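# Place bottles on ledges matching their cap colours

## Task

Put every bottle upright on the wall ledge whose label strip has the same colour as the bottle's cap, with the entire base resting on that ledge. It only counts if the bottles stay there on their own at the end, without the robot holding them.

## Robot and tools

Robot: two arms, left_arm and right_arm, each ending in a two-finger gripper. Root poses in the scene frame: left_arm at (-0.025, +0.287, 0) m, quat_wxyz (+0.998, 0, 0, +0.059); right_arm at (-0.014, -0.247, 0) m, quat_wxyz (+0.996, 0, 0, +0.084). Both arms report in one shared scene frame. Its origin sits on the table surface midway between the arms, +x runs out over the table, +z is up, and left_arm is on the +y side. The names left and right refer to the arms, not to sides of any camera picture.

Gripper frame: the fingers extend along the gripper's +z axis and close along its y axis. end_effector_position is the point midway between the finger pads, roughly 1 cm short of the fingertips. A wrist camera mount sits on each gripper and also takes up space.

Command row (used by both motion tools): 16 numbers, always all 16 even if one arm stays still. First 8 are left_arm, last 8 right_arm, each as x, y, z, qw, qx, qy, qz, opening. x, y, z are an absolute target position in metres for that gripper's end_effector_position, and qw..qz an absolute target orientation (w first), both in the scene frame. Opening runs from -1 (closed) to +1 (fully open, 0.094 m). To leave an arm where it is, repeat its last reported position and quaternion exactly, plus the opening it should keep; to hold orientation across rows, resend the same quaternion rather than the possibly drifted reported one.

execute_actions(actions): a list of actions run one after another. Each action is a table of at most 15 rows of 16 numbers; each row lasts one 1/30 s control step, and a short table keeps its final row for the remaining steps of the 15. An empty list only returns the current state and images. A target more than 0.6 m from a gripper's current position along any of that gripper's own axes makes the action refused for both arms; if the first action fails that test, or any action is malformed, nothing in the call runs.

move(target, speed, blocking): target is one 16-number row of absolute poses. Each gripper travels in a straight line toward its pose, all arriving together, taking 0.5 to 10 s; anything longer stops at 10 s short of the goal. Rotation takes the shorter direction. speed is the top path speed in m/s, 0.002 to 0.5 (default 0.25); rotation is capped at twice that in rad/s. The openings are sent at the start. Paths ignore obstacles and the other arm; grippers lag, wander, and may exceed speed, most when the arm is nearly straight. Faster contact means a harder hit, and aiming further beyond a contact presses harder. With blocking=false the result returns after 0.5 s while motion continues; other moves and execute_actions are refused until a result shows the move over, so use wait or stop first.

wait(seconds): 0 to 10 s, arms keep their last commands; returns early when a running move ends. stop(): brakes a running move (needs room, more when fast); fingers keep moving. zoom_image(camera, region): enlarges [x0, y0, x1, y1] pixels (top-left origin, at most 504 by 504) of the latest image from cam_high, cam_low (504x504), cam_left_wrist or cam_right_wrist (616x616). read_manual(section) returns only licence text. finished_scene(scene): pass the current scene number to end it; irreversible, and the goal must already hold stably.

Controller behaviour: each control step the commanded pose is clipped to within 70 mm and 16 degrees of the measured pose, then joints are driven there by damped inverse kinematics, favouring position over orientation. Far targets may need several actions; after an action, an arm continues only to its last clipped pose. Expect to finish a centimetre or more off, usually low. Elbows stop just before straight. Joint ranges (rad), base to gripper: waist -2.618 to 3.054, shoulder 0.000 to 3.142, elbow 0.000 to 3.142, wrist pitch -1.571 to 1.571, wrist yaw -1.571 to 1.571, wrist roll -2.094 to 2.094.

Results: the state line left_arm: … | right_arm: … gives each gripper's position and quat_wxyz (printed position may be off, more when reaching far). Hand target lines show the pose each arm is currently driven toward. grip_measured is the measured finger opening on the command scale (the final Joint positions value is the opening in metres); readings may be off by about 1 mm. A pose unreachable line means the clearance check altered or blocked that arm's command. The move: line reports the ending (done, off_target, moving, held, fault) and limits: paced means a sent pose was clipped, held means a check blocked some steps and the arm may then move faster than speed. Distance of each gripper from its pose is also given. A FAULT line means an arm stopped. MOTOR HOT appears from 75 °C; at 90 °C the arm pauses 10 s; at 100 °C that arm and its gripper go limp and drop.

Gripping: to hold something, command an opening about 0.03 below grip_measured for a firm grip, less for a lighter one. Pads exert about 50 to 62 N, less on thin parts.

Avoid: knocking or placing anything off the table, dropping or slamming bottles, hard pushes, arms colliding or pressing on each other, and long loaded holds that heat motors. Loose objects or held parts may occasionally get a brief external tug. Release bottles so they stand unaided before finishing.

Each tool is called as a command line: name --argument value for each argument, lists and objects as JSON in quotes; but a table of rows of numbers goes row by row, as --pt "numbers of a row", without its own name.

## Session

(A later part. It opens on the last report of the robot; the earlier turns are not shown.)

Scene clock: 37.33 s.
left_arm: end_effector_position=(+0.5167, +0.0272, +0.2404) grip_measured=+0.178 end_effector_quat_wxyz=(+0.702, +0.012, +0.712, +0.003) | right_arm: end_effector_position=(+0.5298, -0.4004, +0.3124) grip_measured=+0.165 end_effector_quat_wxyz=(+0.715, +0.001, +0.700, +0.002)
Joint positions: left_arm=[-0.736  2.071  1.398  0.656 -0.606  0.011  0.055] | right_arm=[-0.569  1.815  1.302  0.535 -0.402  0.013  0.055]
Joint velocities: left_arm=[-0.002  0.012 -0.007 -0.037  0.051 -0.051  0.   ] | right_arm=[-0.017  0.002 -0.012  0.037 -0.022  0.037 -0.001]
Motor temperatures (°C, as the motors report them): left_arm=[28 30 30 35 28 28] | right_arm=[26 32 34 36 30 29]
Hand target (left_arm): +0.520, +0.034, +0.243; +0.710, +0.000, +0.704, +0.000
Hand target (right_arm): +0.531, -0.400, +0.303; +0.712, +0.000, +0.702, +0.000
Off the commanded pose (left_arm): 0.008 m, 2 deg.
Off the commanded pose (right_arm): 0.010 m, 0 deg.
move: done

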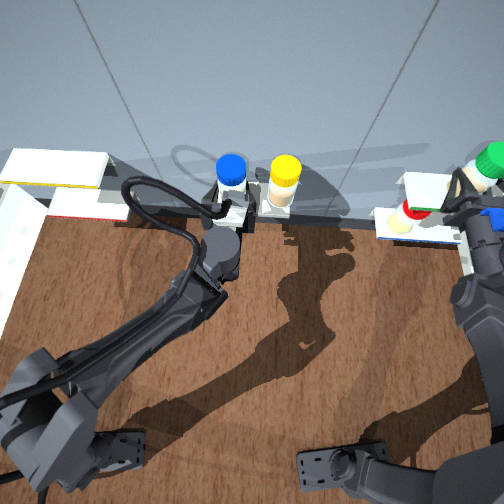

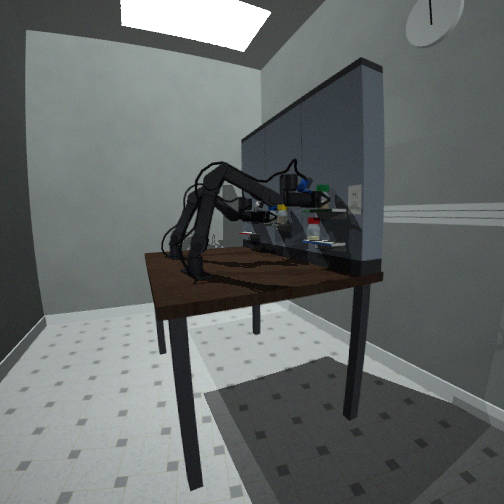

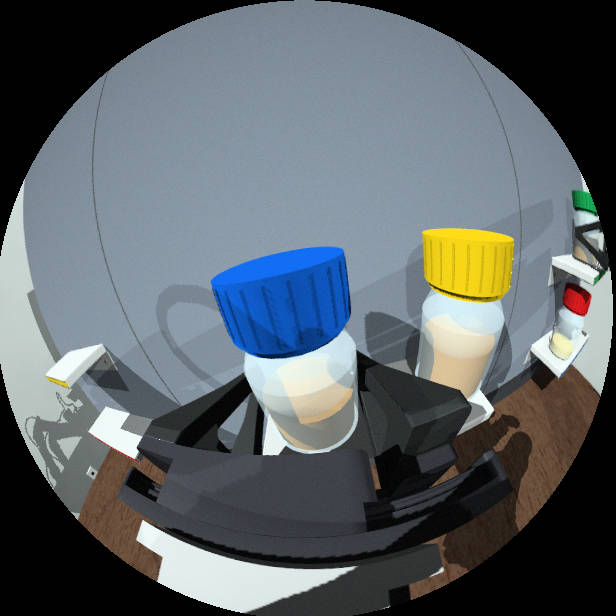

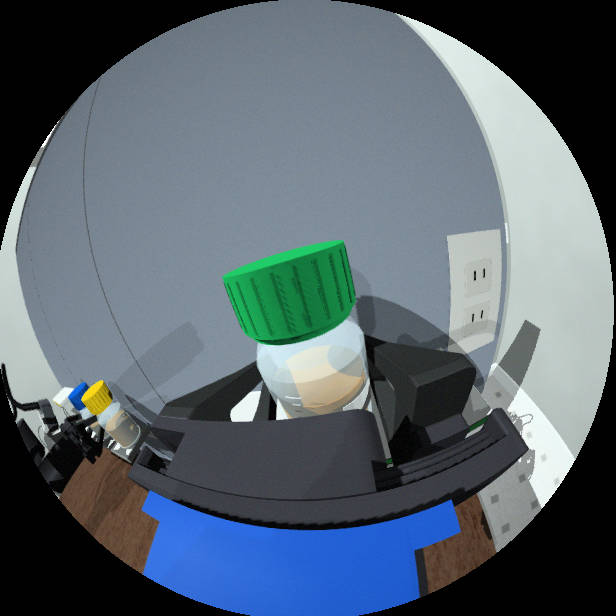

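execute_actions --actions '[[[0.518,0.029,0.245,0.707,0,0.707,0,0.6, 0.531,-0.40,0.31,0.71,0,0.704,0,1]]]'

move --target '[0.445,0.029,0.25,0.707,0,0.707,0,0.6, 0.44,-0.40,0.312,0.707,0,0.707,0,1]' --speed 0.18

move --target '[0.45,-0.07,0.25,0.707,0,0.707,0,0.65, 0.43,-0.365,0.175,0.707,0,0.707,0,1]' --speed 0.2

Scene clock: 38.00 s.
left_arm: end_effector_position=(+0.5168, +0.0279, +0.2409) grip_measured=+0.597 end_effector_quat_wxyz=(+0.703, +0.010, +0.712, +0.004) | right_arm: end_effector_position=(+0.5299, -0.4005, +0.3123) grip_measured=+1.000 end_effector_quat_wxyz=(+0.715, +0.001, +0.699, +0.002)
Joint positions: left_arm=[-0.736  2.071  1.398  0.658 -0.61   0.01   0.075] | right_arm=[-0.569  1.815  1.302  0.536 -0.402  0.013  0.094]
Joint velocities: left_arm=[-0.007 -0.002  0.002 -0.037 -0.037 -0.007 -0.   ] | right_arm=[-0.002  0.017  0.007 -0.022  0.037 -0.022  0.   ]
Motor temperatures (°C, as the motors report them): left_arm=[28 30 30 35 28 28] | right_arm=[26 32 34 36 30 29]
Hand target (left_arm): +0.518, +0.029, +0.245; +0.707, -0.000, +0.707, -0.000
Hand target (right_arm): +0.531, -0.400, +0.310; +0.710, -0.000, +0.704, +0.000
Off the commanded pose (left_arm): 0.004 m, 1 deg.
Off the commanded pose (right_arm): 0.003 m, 1 deg.

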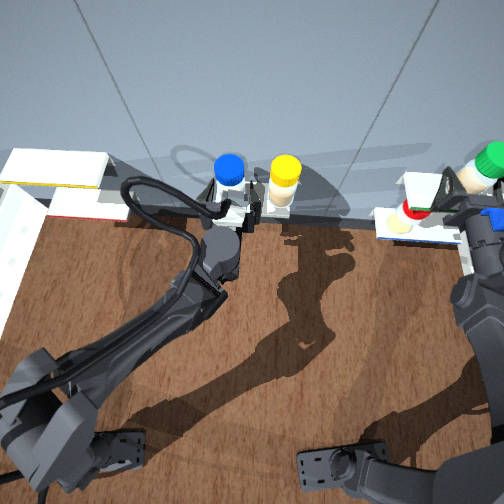

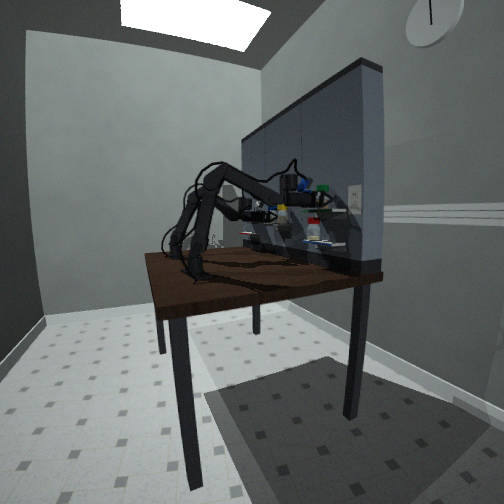

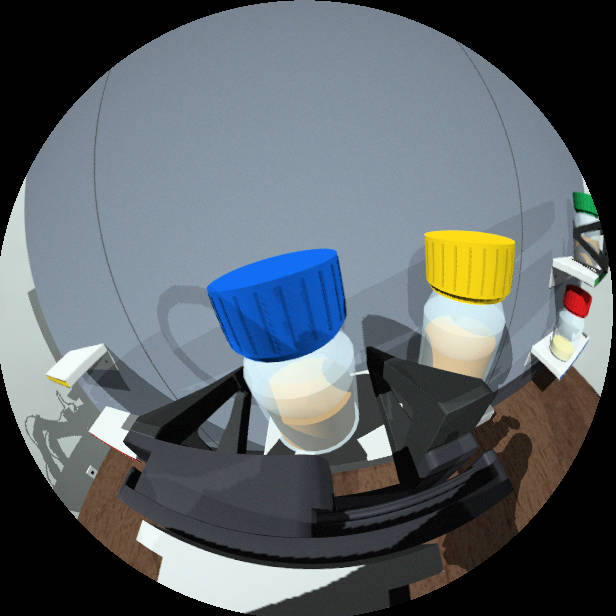

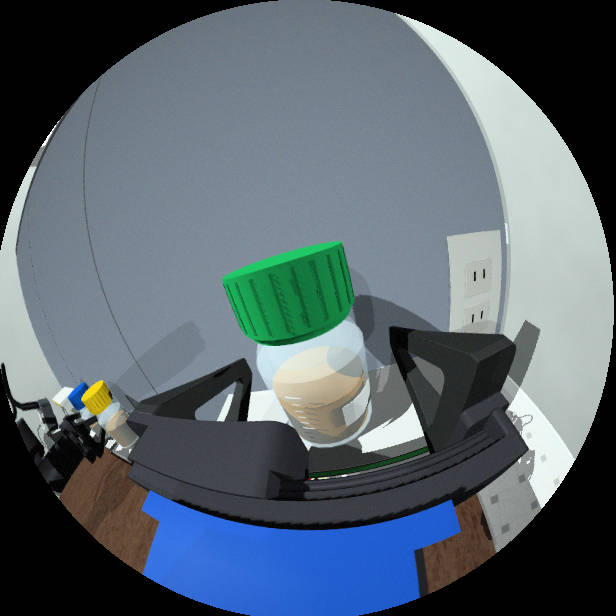

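Scene clock: 39.07 s.
left_arm: end_effector_position=(+0.4499, +0.0270, +0.2403) grip_measured=+0.597 end_effector_quat_wxyz=(+0.700, +0.010, +0.714, +0.008) | right_arm: end_effector_position=(+0.4445, -0.4023, +0.3247) grip_measured=+1.000 end_effector_quat_wxyz=(+0.719, -0.001, +0.695, -0.004)
Joint positions: left_arm=[-0.838  1.895  1.143  0.726 -0.716  0.009  0.075] | right_arm=[-0.676  1.521  1.016  0.542 -0.504  0.011  0.094]
Joint velocities: left_arm=[ 0.022  0.002 -0.012 -0.037 -0.051  0.022  0.   ] | right_arm=[-0.002 -0.007 -0.022 -0.037  0.022 -0.037  0.   ]
Motor temperatures (°C, as the motors report them): left_arm=[28 31 30 35 28 28] | right_arm=[26 32 34 36 30 29]
Hand target (left_arm): +0.445, +0.030, +0.250; +0.707, +0.000, +0.707, +0.000
Hand target (right_arm): +0.440, -0.402, +0.313; +0.707, +0.000, +0.707, +0.001
Off the commanded pose (left_arm): 0.011 m, 2 deg.
Off the commanded pose (right_arm): 0.014 m, 2 deg.
move: off_target (left_arm, right_arm)

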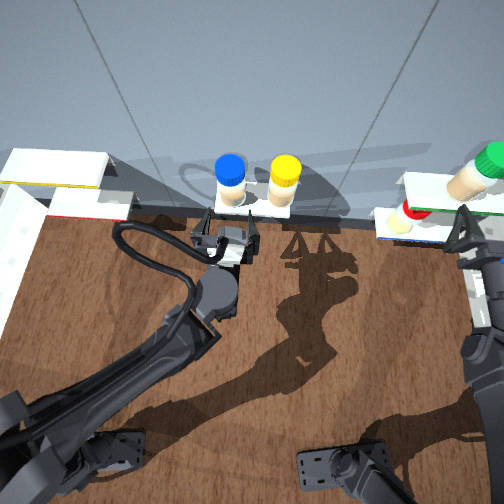

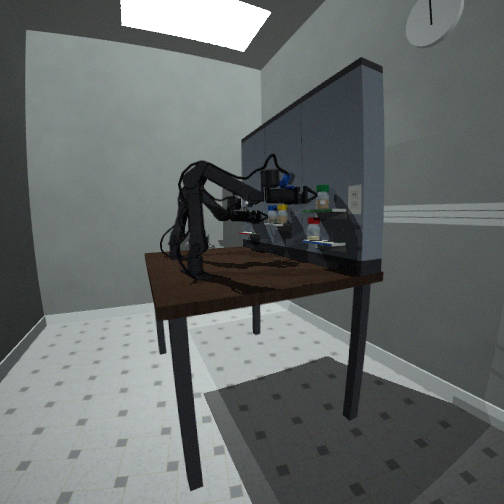

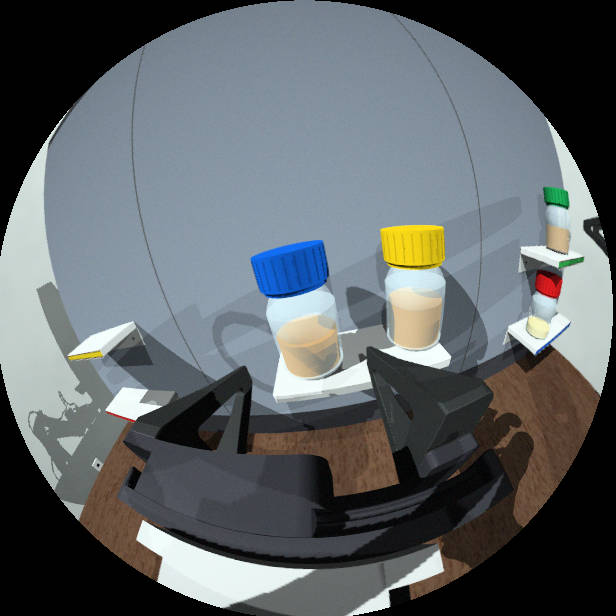

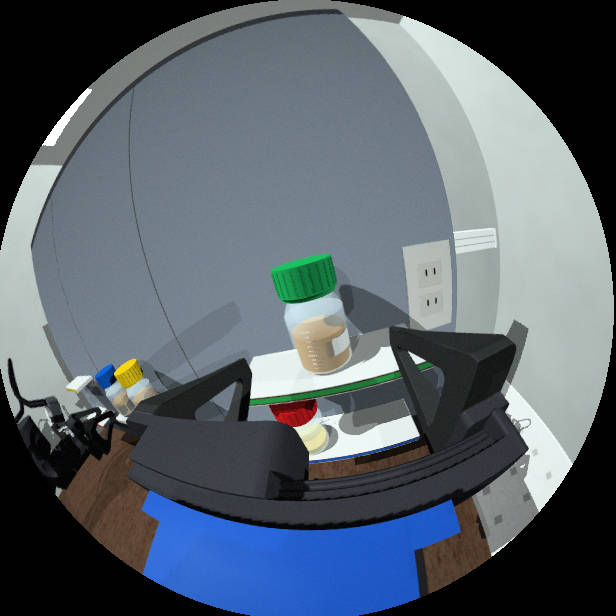

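Scene clock: 40.60 s.
left_arm: end_effector_position=(+0.4480, -0.0673, +0.2414) grip_measured=+0.647 end_effector_quat_wxyz=(+0.703, +0.010, +0.711, +0.006) | right_arm: end_effector_position=(+0.4309, -0.3684, +0.1851) grip_measured=+1.000 end_effector_quat_wxyz=(+0.716, -0.003, +0.699, -0.002)
Joint positions: left_arm=[-0.995  2.121  1.478  0.626 -0.871  0.009  0.077] | right_arm=[-0.6    1.755  0.605  1.177 -0.433  0.004  0.094]
Joint velocities: left_arm=[-0.007  0.007  0.017  0.022 -0.051 -0.022 -0.001] | right_arm=[ 0.002 -0.007  0.022  0.037 -0.022  0.022  0.   ]
Motor temperatures (°C, as the motors report them): left_arm=[28 31 30 35 28 28] | right_arm=[26 32 34 36 30 29]
Hand target (left_arm): +0.449, -0.070, +0.250; +0.708, +0.000, +0.707, +0.000
Hand target (right_arm): +0.430, -0.365, +0.174; +0.707, -0.000, +0.707, -0.000
Off the commanded pose (left_arm): 0.009 m, 1 deg.
Off the commanded pose (right_arm): 0.011 m, 1 deg.
move: off_target (right_arm)

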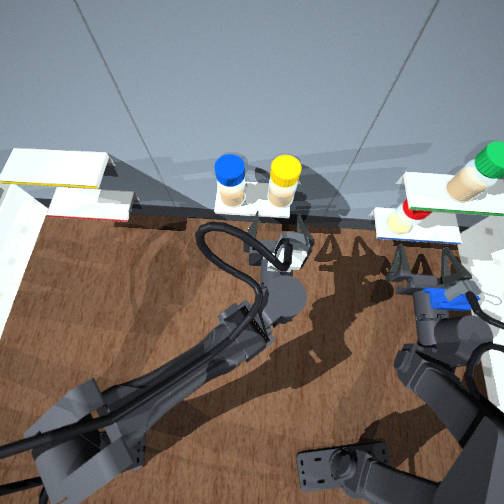

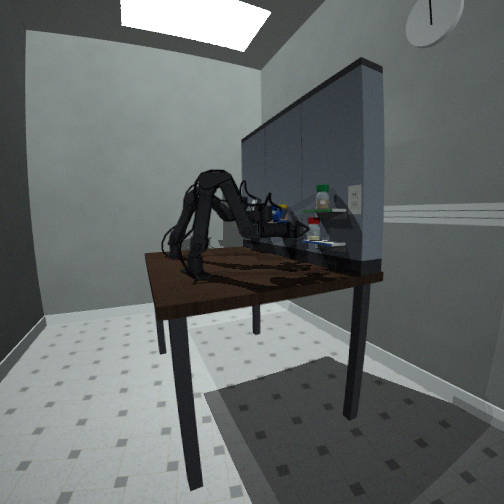

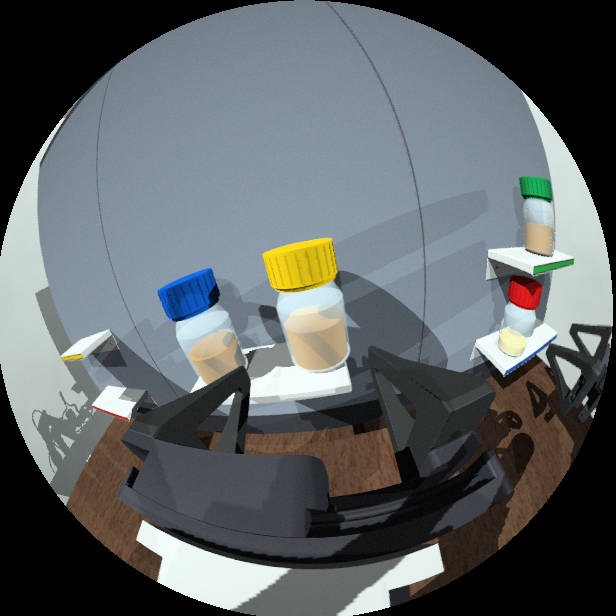

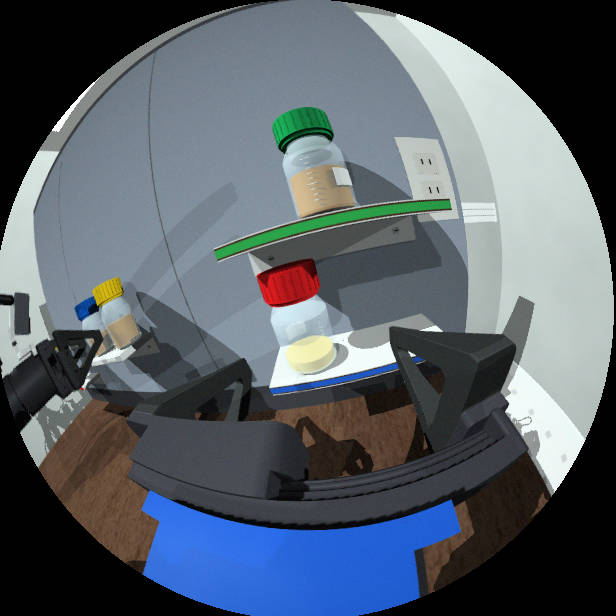

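move --target '[0.495,-0.079,0.25,0.707,0,0.707,0,0.65, 0.50,-0.356,0.17,0.707,0,0.707,0,1]' --speed 0.12

Scene clock: 41.80 s.
left_arm: end_effector_position=(+0.4904, -0.0786, +0.2418) grip_measured=+0.647 end_effector_quat_wxyz=(+0.703, +0.007, +0.711, +0.008) | right_arm: end_effector_position=(+0.4931, -0.3542, +0.1731) grip_measured=+1.000 end_effector_quat_wxyz=(+0.712, -0.002, +0.702, +0.001)
Joint positions: left_arm=[-0.946  2.258  1.705  0.536 -0.829  0.009  0.077] | right_arm=[-0.489  1.944  0.82   1.14  -0.325  0.004  0.094]
Joint velocities: left_arm=[ 0.002 -0.017  0.007 -0.095  0.007  0.037 -0.002] | right_arm=[-0.007 -0.007  0.002 -0.022 -0.022 -0.022  0.   ]
Motor temperatures (°C, as the motors report them): left_arm=[28 31 30 35 28 28] | right_arm=[26 32 34 36 30 29]
Hand target (left_arm): +0.495, -0.079, +0.250; +0.707, +0.000, +0.707, +0.000
Hand target (right_arm): +0.499, -0.355, +0.170; +0.707, -0.000, +0.707, -0.000
Off the commanded pose (left_arm): 0.009 m, 1 deg.
Off the commanded pose (right_arm): 0.008 m, 1 deg.
move: done

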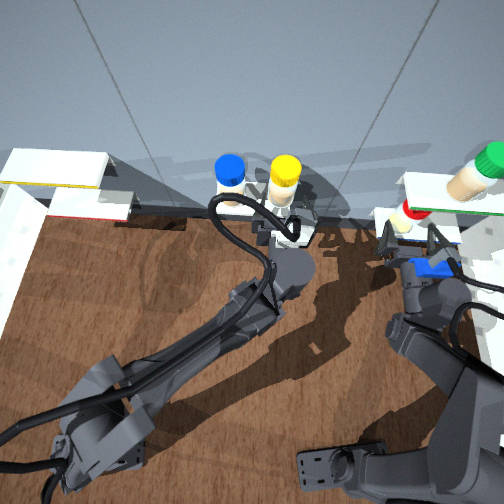

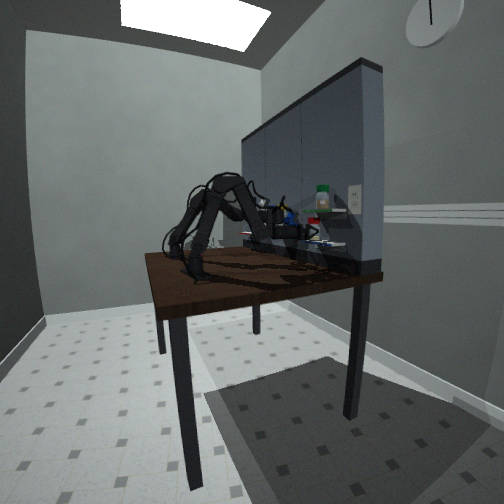

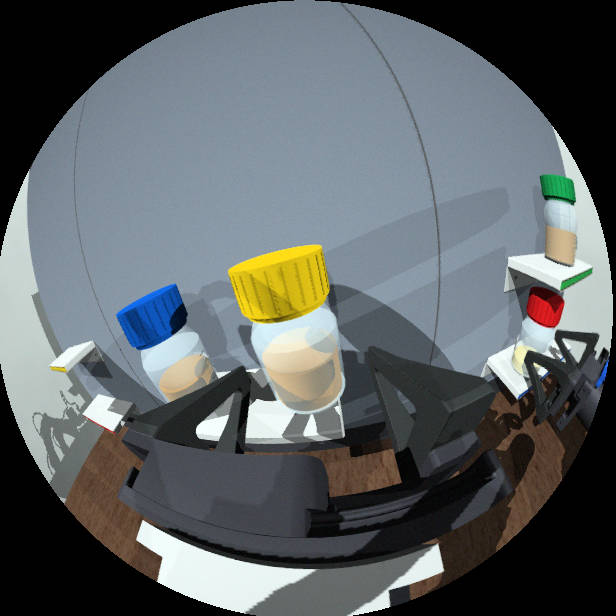

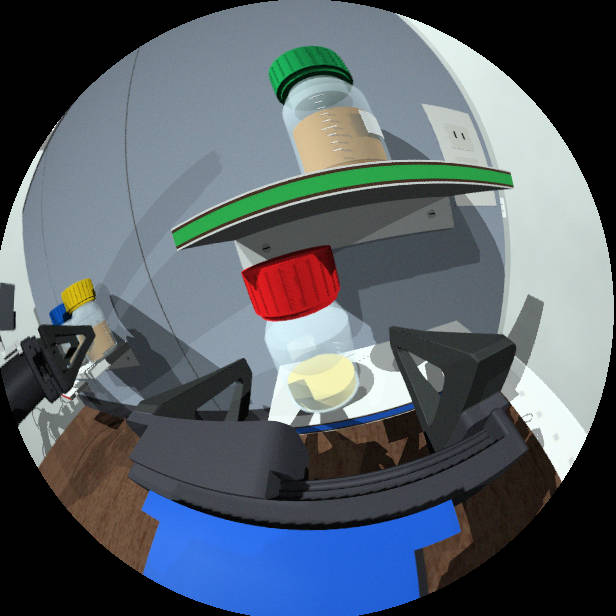

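move --target '[0.525,-0.073,0.248,0.707,0,0.707,0,0.65, 0.531,-0.354,0.168,0.707,0,0.707,0,0.8]' --speed 0.08

execute_actions --actions '[[[0.525,-0.073,0.248,0.707,0,0.707,0,0.14, 0.531,-0.354,0.168,0.707,0,0.707,0,0.13]]]'

Scene clock: 42.87 s.
left_arm: end_effector_position=(+0.5214, -0.0716, +0.2402) grip_measured=+0.647 end_effector_quat_wxyz=(+0.703, +0.006, +0.711, +0.009) | right_arm: end_effector_position=(+0.5240, -0.3541, +0.1724) grip_measured=+0.803 end_effector_quat_wxyz=(+0.713, -0.001, +0.701, +0.000)
Joint positions: left_arm=[-0.893  2.328  1.818  0.494 -0.779  0.009  0.077] | right_arm=[-0.462  2.029  0.952  1.096 -0.296  0.004  0.085]
Joint velocities: left_arm=[ 0.002  0.007 -0.007  0.037  0.037  0.037 -0.   ] | right_arm=[-0.012 -0.002 -0.002  0.095  0.007  0.007  0.   ]
Motor temperatures (°C, as the motors report them): left_arm=[28 31 30 35 28 28] | right_arm=[26 32 34 36 30 29]
Hand target (left_arm): +0.525, -0.073, +0.248; +0.707, +0.000, +0.707, -0.000
Hand target (right_arm): +0.530, -0.353, +0.168; +0.707, -0.000, +0.707, -0.000
Off the commanded pose (left_arm): 0.009 m, 1 deg.
Off the commanded pose (right_arm): 0.008 m, 1 deg.
move: done

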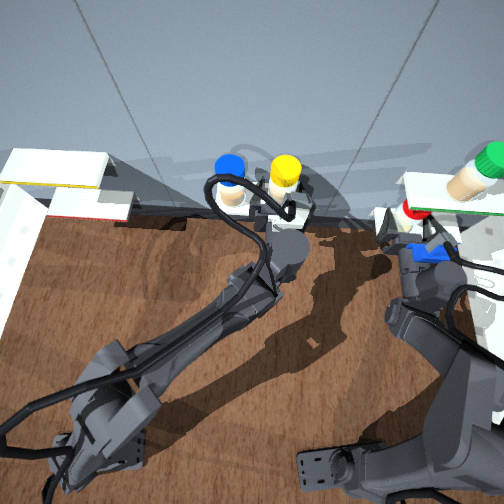

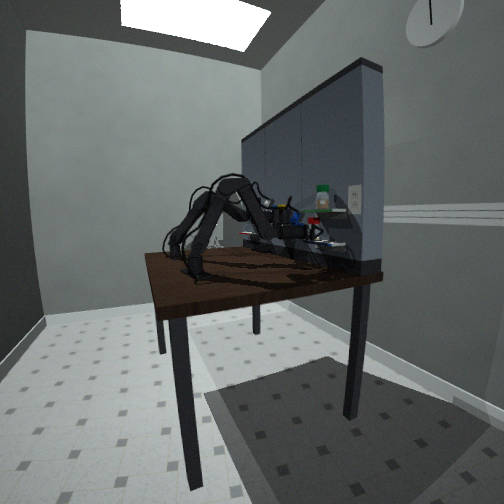

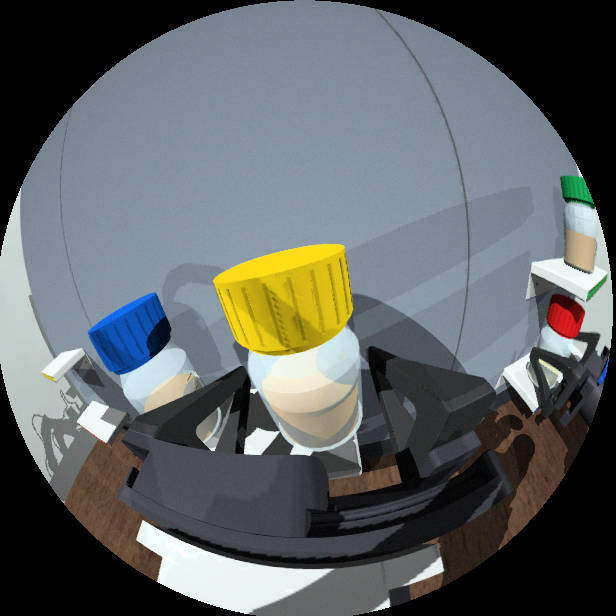

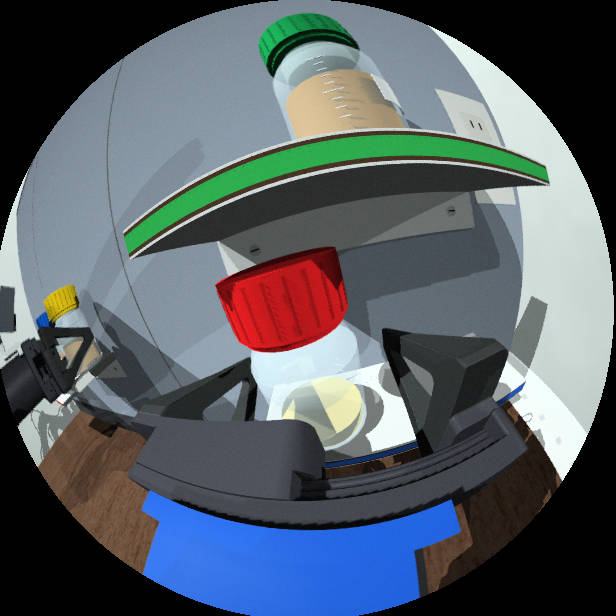

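Scene clock: 43.37 s.
left_arm: end_effector_position=(+0.5214, -0.0722, +0.2399) grip_measured=+0.178 end_effector_quat_wxyz=(+0.703, +0.007, +0.711, +0.007) | right_arm: end_effector_position=(+0.5244, -0.3534, +0.1725) grip_measured=+0.164 end_effector_quat_wxyz=(+0.713, -0.002, +0.701, +0.001)
Joint positions: left_arm=[-0.893  2.328  1.818  0.493 -0.776  0.008  0.055] | right_arm=[-0.461  2.029  0.953  1.094 -0.297  0.004  0.055]
Joint velocities: left_arm=[-0.012 -0.002 -0.002  0.037  0.007  0.037  0.   ] | right_arm=[ 0.007  0.002 -0.002  0.007 -0.022 -0.007 -0.   ]
Motor temperatures (°C, as the motors report them): left_arm=[28 31 31 35 28 28] | right_arm=[26 32 34 36 30 29]
Hand target (left_arm): +0.525, -0.073, +0.248; +0.707, +0.000, +0.707, +0.000
Hand target (right_arm): +0.531, -0.354, +0.168; +0.707, -0.000, +0.707, +0.000
Off the commanded pose (left_arm): 0.009 m, 1 deg.
Off the commanded pose (right_arm): 0.008 m, 1 deg.

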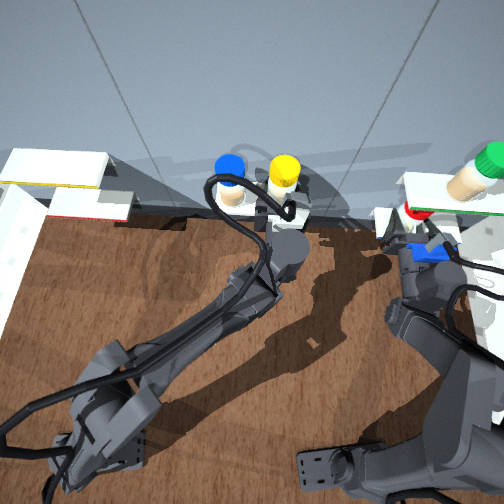

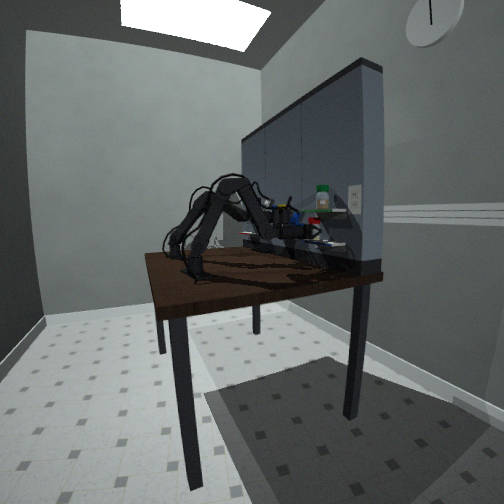

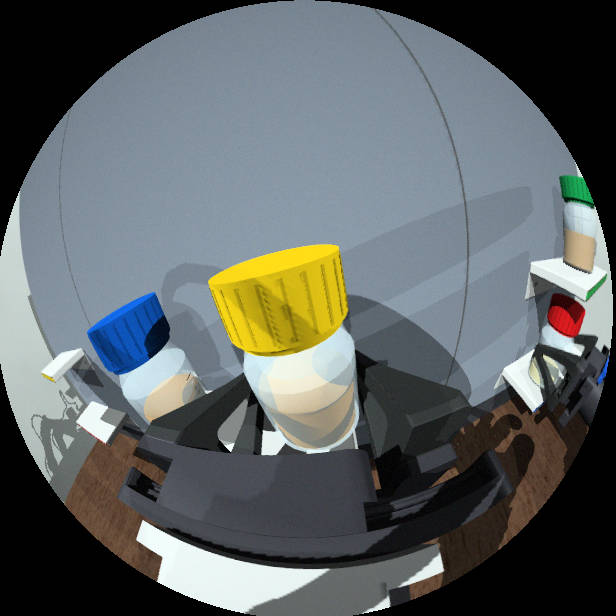

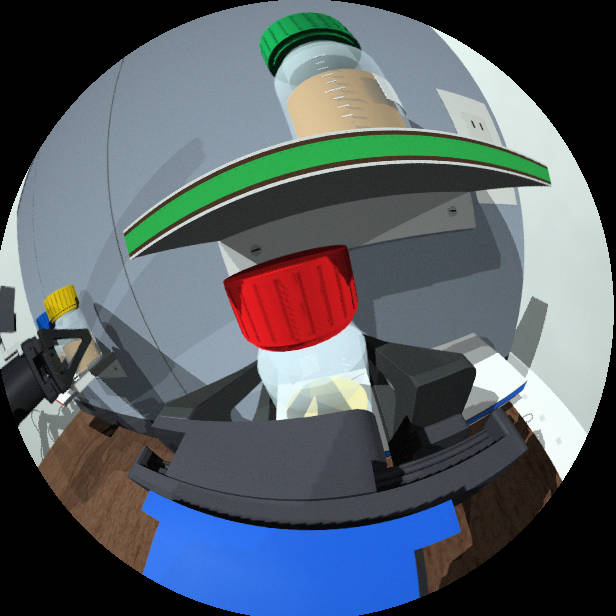

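execute_actions --actions '[[[0.524,-0.073,0.252,0.71,0,0.704,0,0.14, 0.53,-0.354,0.171,0.709,0,0.705,0,0.13],[0.524,-0.073,0.256,0.713,-0.002,0.701,-0.002,0.14, 0.53,-0.354,0.173,0.711,0,0.703,0,0.13],[0.523,-0.073,0.26,0.716,-0.004,0.698,-0.004,0.14, 0.529,-0.354,0.175,0.713,0,0.701,0,0.13],[0.523,-0.073,0.264,0.719,-0.006,0.695,-0.006,0.14, 0.528,-0.354,0.177,0.715,0,0.699,0,0.13],[0.522,-0.073,0.268,0.722,-0.008,0.692,-0.008,0.14, 0.527,-0.354,0.179,0.717,0,0.697,0,0.13],[0.522,-0.073,0.272,0.725,-0.01,0.689,-0.01,0.14, 0.526,-0.354,0.181,0.719,0,0.695,0,0.13],[0.521,-0.073,0.276,0.728,-0.012,0.686,-0.012,0.14, 0.525,-0.354,0.183,0.721,0,0.693,0,0.13],[0.52,-0.073,0.28,0.73,-0.014,0.683,-0.014,0.14, 0.524,-0.354,0.185,0.723,0,0.691,0,0.13],[0.519,-0.073,0.284,0.732,-0.016,0.681,-0.016,0.14, 0.523,-0.354,0.187,0.725,0,0.689,0,0.13],[0.518,-0.073,0.288,0.734,-0.018,0.679,-0.018,0.14, 0.522,-0.354,0.189,0.725,0,0.689,0,0.13],[0.517,-0.073,0.292,0.735,-0.02,0.678,-0.02,0.14, 0.52,-0.354,0.191,0.725,0,0.689,0,0.13]],[[0.513,-0.073,0.293,0.735,-0.02,0.678,-0.02,0.14, 0.516,-0.354,0.191,0.725,0,0.689,0,0.13],[0.508,-0.073,0.294,0.735,-0.02,0.678,-0.02,0.14, 0.511,-0.354,0.191,0.725,0,0.689,0,0.13],[0.502,-0.073,0.295,0.735,-0.02,0.678,-0.02,0.14, 0.505,-0.354,0.191,0.725,0,0.689,0,0.13],[0.496,-0.073,0.296,0.735,-0.02,0.678,-0.02,0.14, 0.499,-0.354,0.191,0.725,0,0.689,0,0.13],[0.49,-0.073,0.297,0.735,-0.02,0.678,-0.02,0.14, 0.493,-0.354,0.191,0.725,0,0.689,0,0.13],[0.484,-0.073,0.298,0.735,-0.02,0.678,-0.02,0.14, 0.487,-0.354,0.191,0.725,0,0.689,0,0.13],[0.478,-0.073,0.299,0.735,-0.02,0.678,-0.02,0.14, 0.481,-0.354,0.191,0.725,0,0.689,0,0.13],[0.472,-0.073,0.30,0.735,-0.02,0.678,-0.02,0.14, 0.475,-0.354,0.191,0.725,0,0.689,0,0.13],[0.466,-0.073,0.30,0.735,-0.02,0.678,-0.02,0.14, 0.469,-0.354,0.191,0.725,0,0.689,0,0.13],[0.46,-0.073,0.30,0.735,-0.02,0.678,-0.02,0.14, 0.463,-0.354,0.191,0.725,0,0.689,0,0.13],[0.454,-0.073,0.30,0.735,-0.02,0.678,-0.02,0.14, 0.457,-0.354,0.191,0.725,0,0.689,0,0.13],[0.448,-0.073,0.30,0.735,-0.02,0.678,-0.02,0.14, 0.451,-0.354,0.191,0.725,0,0.689,0,0.13],[0.442,-0.073,0.30,0.735,-0.02,0.678,-0.02,0.14, 0.445,-0.354,0.191,0.725,0,0.689,0,0.13],[0.436,-0.073,0.30,0.735,-0.02,0.678,-0.02,0.14, 0.439,-0.354,0.191,0.725,0,0.689,0,0.13],[0.43,-0.073,0.30,0.735,-0.02,0.678,-0.02,0.14, 0.433,-0.354,0.191,0.725,0,0.689,0,0.13]]]'

Scene clock: 44.93 s.
left_arm: end_effector_position=(+0.4513, -0.0831, +0.2638) grip_measured=+0.178 end_effector_quat_wxyz=(+0.708, +0.015, +0.706, -0.002) | right_arm: end_effector_position=(+0.4513, -0.3576, +0.1720) grip_measured=+0.164 end_effector_quat_wxyz=(+0.704, +0.011, +0.710, -0.001)
Joint positions: left_arm=[-1.006  2.139  1.583  0.561 -0.864  0.021  0.055] | right_arm=[-0.531  1.814  0.655  1.149 -0.345  0.01   0.055]
Joint velocities: left_arm=[-0.33  -0.462 -0.647  0.242 -0.344  0.007  0.   ] | right_arm=[-0.232 -0.466 -0.681  0.168 -0.154  0.022 -0.   ]
Motor temperatures (°C, as the motors report them): left_arm=[28 32 31 35 28 28] | right_arm=[26 32 34 36 30 29]
Hand target (left_arm): +0.435, -0.074, +0.299; +0.731, -0.022, +0.681, -0.020
Hand target (right_arm): +0.437, -0.356, +0.190; +0.724, -0.000, +0.690, -0.001
Off the commanded pose (left_arm): 0.043 m, 6 deg.
Off the commanded pose (right_arm): 0.027 m, 4 deg.

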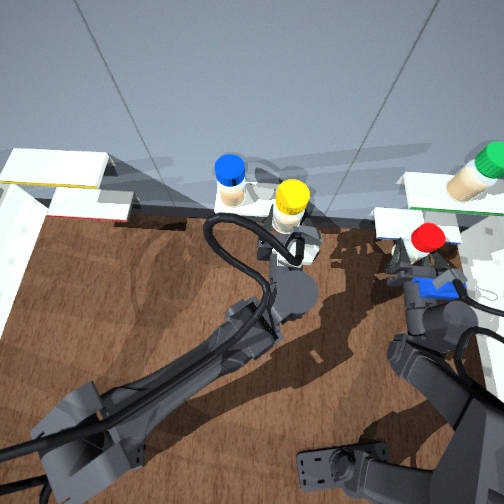

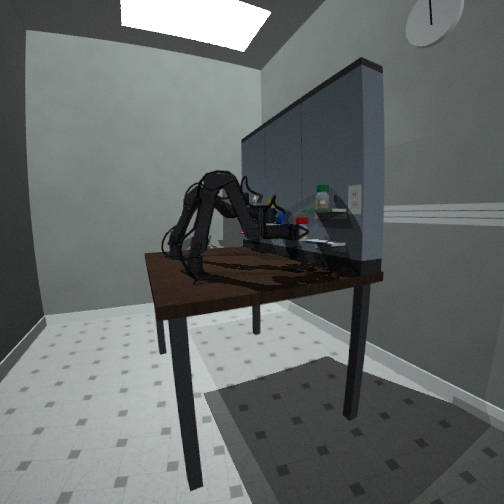

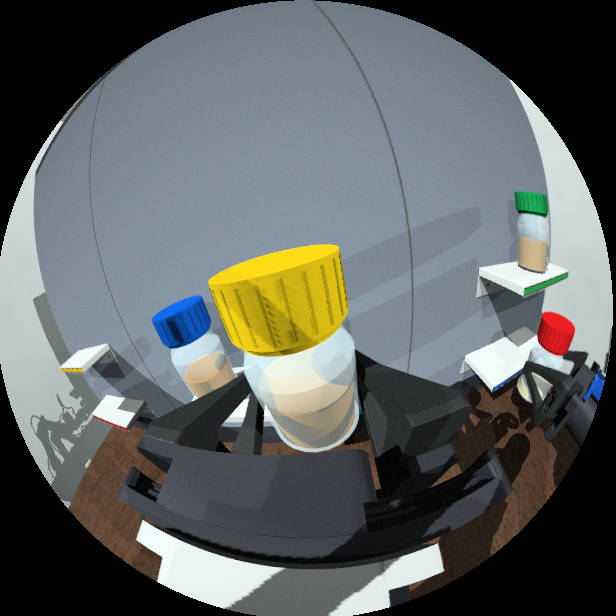

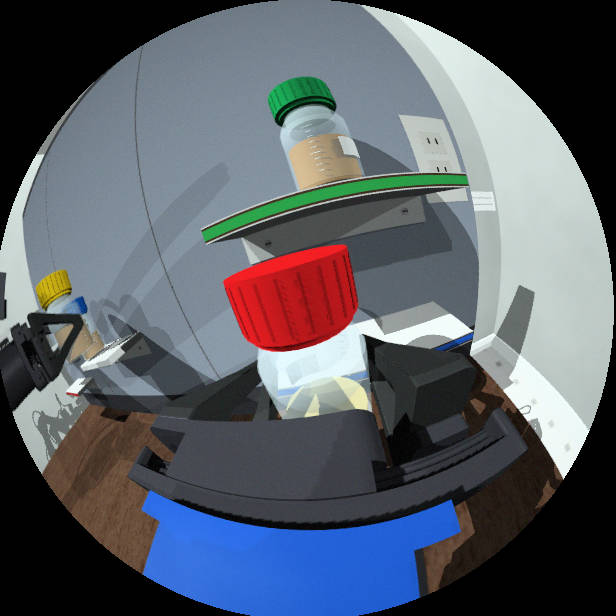

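move --target '[0.425,0.35,0.37,0.737,0,0.676,0,0.14, 0.43,-0.06,0.295,0.735,0.01,0.678,0.01,0.13]' --speed 0.3

Scene clock: 47.33 s.
left_arm: end_effector_position=(+0.4279, +0.3522, +0.3278) grip_measured=+0.178 end_effector_quat_wxyz=(+0.699, -0.010, +0.715, -0.001) | right_arm: end_effector_position=(+0.4219, -0.0595, +0.2801) grip_measured=+0.164 end_effector_quat_wxyz=(+0.724, -0.001, +0.689, +0.005)
Joint positions: left_arm=[ 0.103  1.354  0.943  0.388  0.208 -0.011  0.055] | right_arm=[ 0.451  1.585  0.868  0.777  0.61  -0.029  0.055]
Joint velocities: left_arm=[-0.012 -0.007  0.002  0.066  0.066 -0.007 -0.001] | right_arm=[-0.007 -0.027 -0.007 -0.037  0.007 -0.051 -0.   ]
Motor temperatures (°C, as the motors report them): left_arm=[28 32 31 35 28 28] | right_arm=[26 32 34 37 30 29]
Hand target (left_arm): +0.425, +0.349, +0.369; +0.736, -0.001, +0.677, -0.001
Hand target (right_arm): +0.425, -0.059, +0.296; +0.735, +0.007, +0.678, +0.007
Off the commanded pose (left_arm): 0.042 m, 6 deg.
Off the commanded pose (right_arm): 0.017 m, 2 deg.
move: off_target (left_arm, right_arm)

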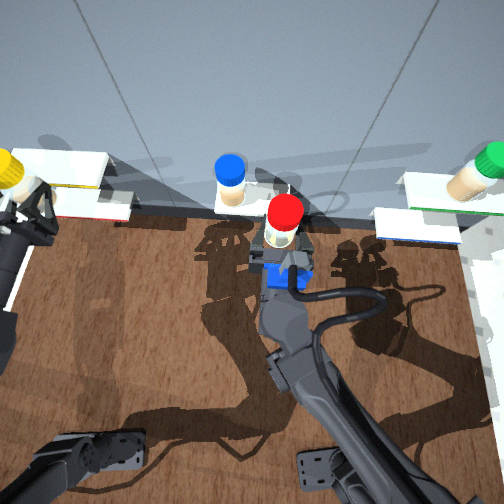

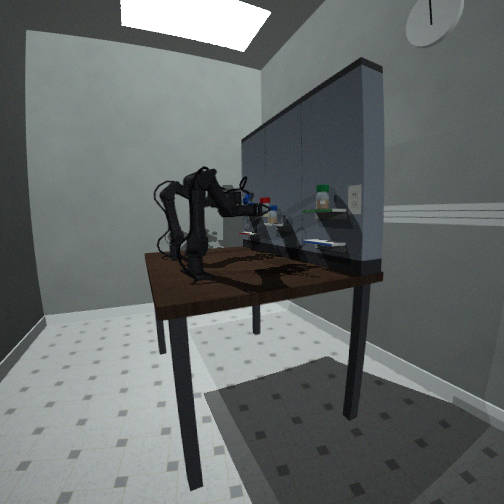

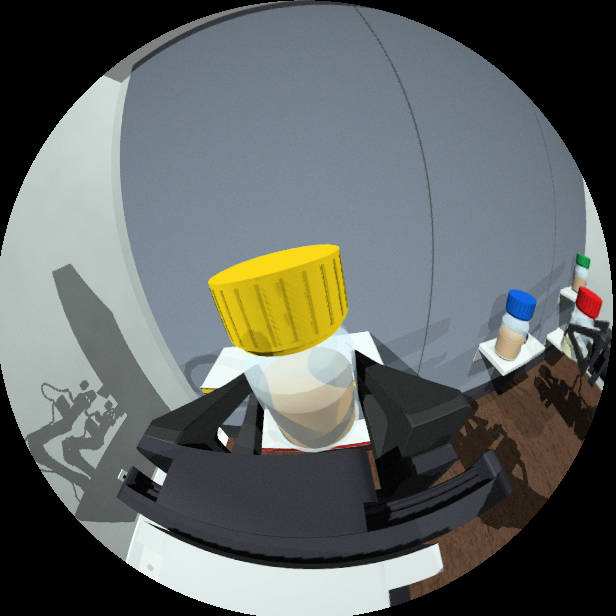

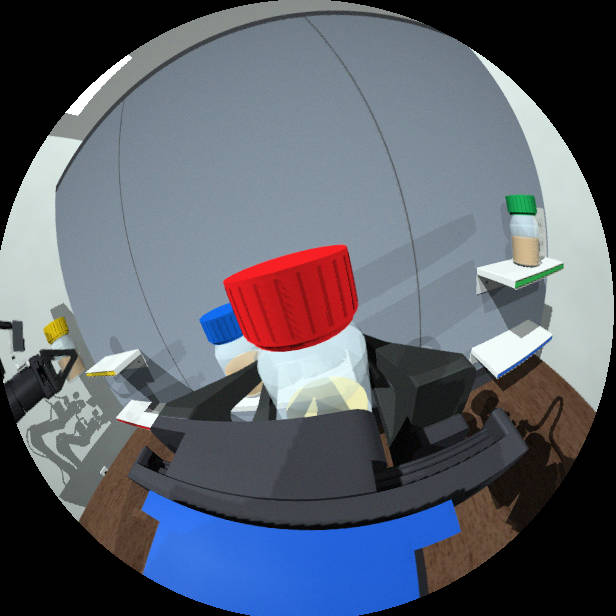

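execute_actions --actions '[[[0.428,0.35,0.371,0.74,0,0.673,0,0.14, 0.432,-0.058,0.295,0.733,0.01,0.68,0.01,0.13],[0.432,0.35,0.372,0.74,0,0.673,0,0.14, 0.436,-0.058,0.295,0.733,0.01,0.68,0.01,0.13],[0.437,0.35,0.372,0.74,0,0.673,0,0.14, 0.441,-0.058,0.294,0.733,0.01,0.68,0.01,0.13],[0.442,0.35,0.372,0.74,0,0.673,0,0.14, 0.446,-0.058,0.294,0.733,0.01,0.68,0.01,0.13],[0.447,0.35,0.372,0.74,0,0.673,0,0.14, 0.451,-0.058,0.293,0.733,0.01,0.68,0.01,0.13],[0.452,0.35,0.372,0.74,0,0.673,0,0.14, 0.456,-0.058,0.293,0.733,0.01,0.68,0.01,0.13],[0.457,0.35,0.372,0.74,0,0.673,0,0.14, 0.461,-0.058,0.292,0.733,0.01,0.68,0.01,0.13],[0.462,0.35,0.372,0.74,0,0.673,0,0.14, 0.466,-0.058,0.292,0.733,0.01,0.68,0.01,0.13],[0.467,0.35,0.372,0.74,0,0.673,0,0.14, 0.471,-0.058,0.291,0.733,0.01,0.68,0.01,0.13],[0.472,0.35,0.372,0.74,0,0.673,0,0.14, 0.476,-0.058,0.291,0.733,0.01,0.68,0.01,0.13],[0.477,0.35,0.372,0.74,0,0.673,0,0.14, 0.481,-0.058,0.29,0.733,0.01,0.68,0.01,0.13],[0.482,0.35,0.372,0.74,0,0.673,0,0.14, 0.486,-0.058,0.29,0.733,0.01,0.68,0.01,0.13],[0.487,0.35,0.372,0.74,0,0.673,0,0.14, 0.491,-0.058,0.289,0.733,0.01,0.68,0.01,0.13],[0.492,0.35,0.372,0.74,0,0.673,0,0.14, 0.496,-0.058,0.289,0.733,0.01,0.68,0.01,0.13],[0.497,0.35,0.371,0.74,0,0.673,0,0.14, 0.501,-0.058,0.288,0.733,0.01,0.68,0.01,0.13]],[[0.502,0.35,0.37,0.74,0,0.673,0,0.14, 0.506,-0.058,0.287,0.733,0.01,0.68,0.01,0.13],[0.507,0.35,0.369,0.74,0,0.673,0,0.14, 0.511,-0.058,0.286,0.733,0.01,0.68,0.01,0.13],[0.512,0.35,0.368,0.74,0,0.673,0,0.14, 0.516,-0.058,0.285,0.733,0.01,0.68,0.01,0.13],[0.516,0.35,0.367,0.74,0,0.673,0,0.14, 0.52,-0.058,0.284,0.733,0.01,0.68,0.01,0.13],[0.52,0.35,0.366,0.74,0,0.673,0,0.14, 0.524,-0.058,0.283,0.733,0.01,0.68,0.01,0.13],[0.523,0.35,0.365,0.74,0,0.673,0,0.14, 0.527,-0.058,0.282,0.733,0.01,0.68,0.01,0.13],[0.525,0.35,0.364,0.74,0,0.673,0,0.14, 0.529,-0.058,0.281,0.733,0.01,0.68,0.01,0.13]]]'

Scene clock: 49.67 s.
left_arm: end_effector_position=(+0.5217, +0.3525, +0.3142) grip_measured=+0.178 end_effector_quat_wxyz=(+0.694, -0.007, +0.720, -0.006) | right_arm: end_effector_position=(+0.5240, -0.0588, +0.2584) grip_measured=+0.164 end_effector_quat_wxyz=(+0.716, +0.001, +0.698, -0.004)
Joint positions: left_arm=[ 0.054  1.717  1.251  0.428  0.17  -0.012  0.055] | right_arm=[ 0.312  1.926  1.215  0.741  0.489 -0.018  0.055]
Joint velocities: left_arm=[-0.002 -0.007  0.007  0.139 -0.022  0.081  0.001] | right_arm=[-0.007  0.007  0.012  0.11  -0.037 -0.007 -0.001]
Motor temperatures (°C, as the motors report them): left_arm=[28 32 31 36 28 28] | right_arm=[26 32 34 37 30 29]
Hand target (left_arm): +0.520, +0.349, +0.363; +0.739, -0.000, +0.673, +0.000
Hand target (right_arm): +0.528, -0.058, +0.281; +0.733, +0.010, +0.680, +0.010
Off the commanded pose (left_arm): 0.050 m, 8 deg.
Off the commanded pose (right_arm): 0.023 m, 3 deg.

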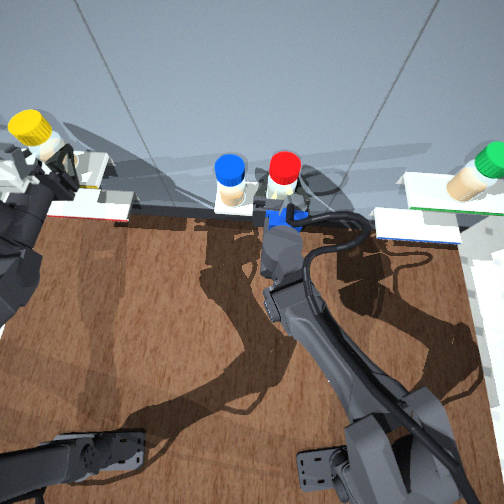

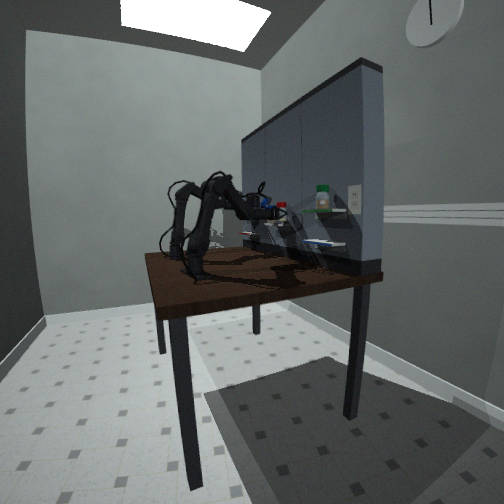

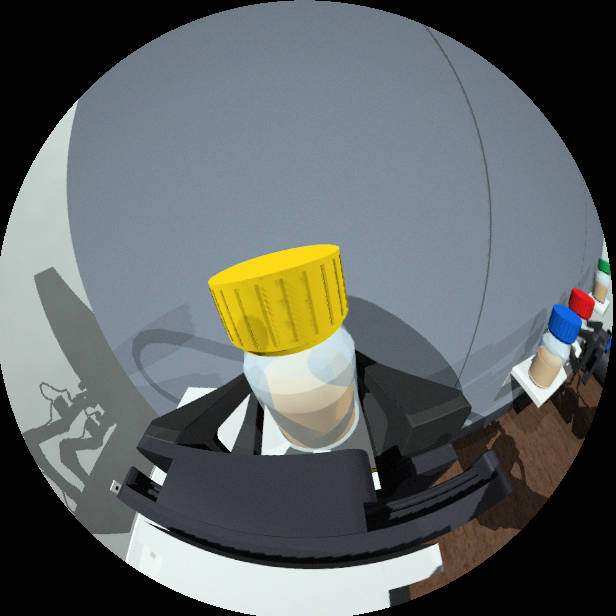

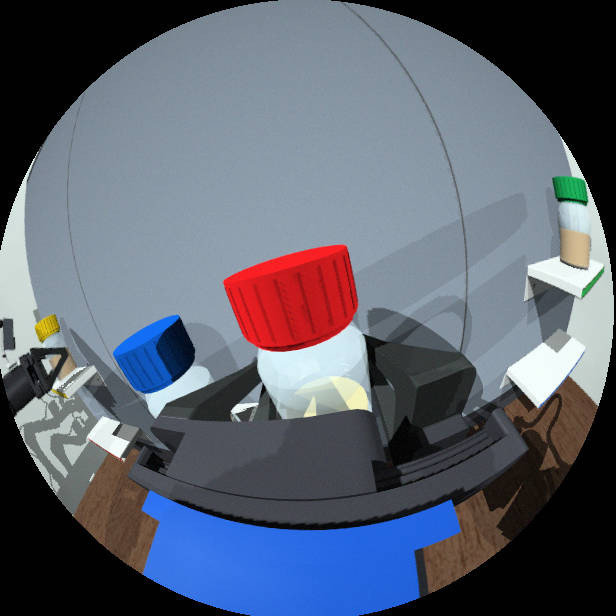

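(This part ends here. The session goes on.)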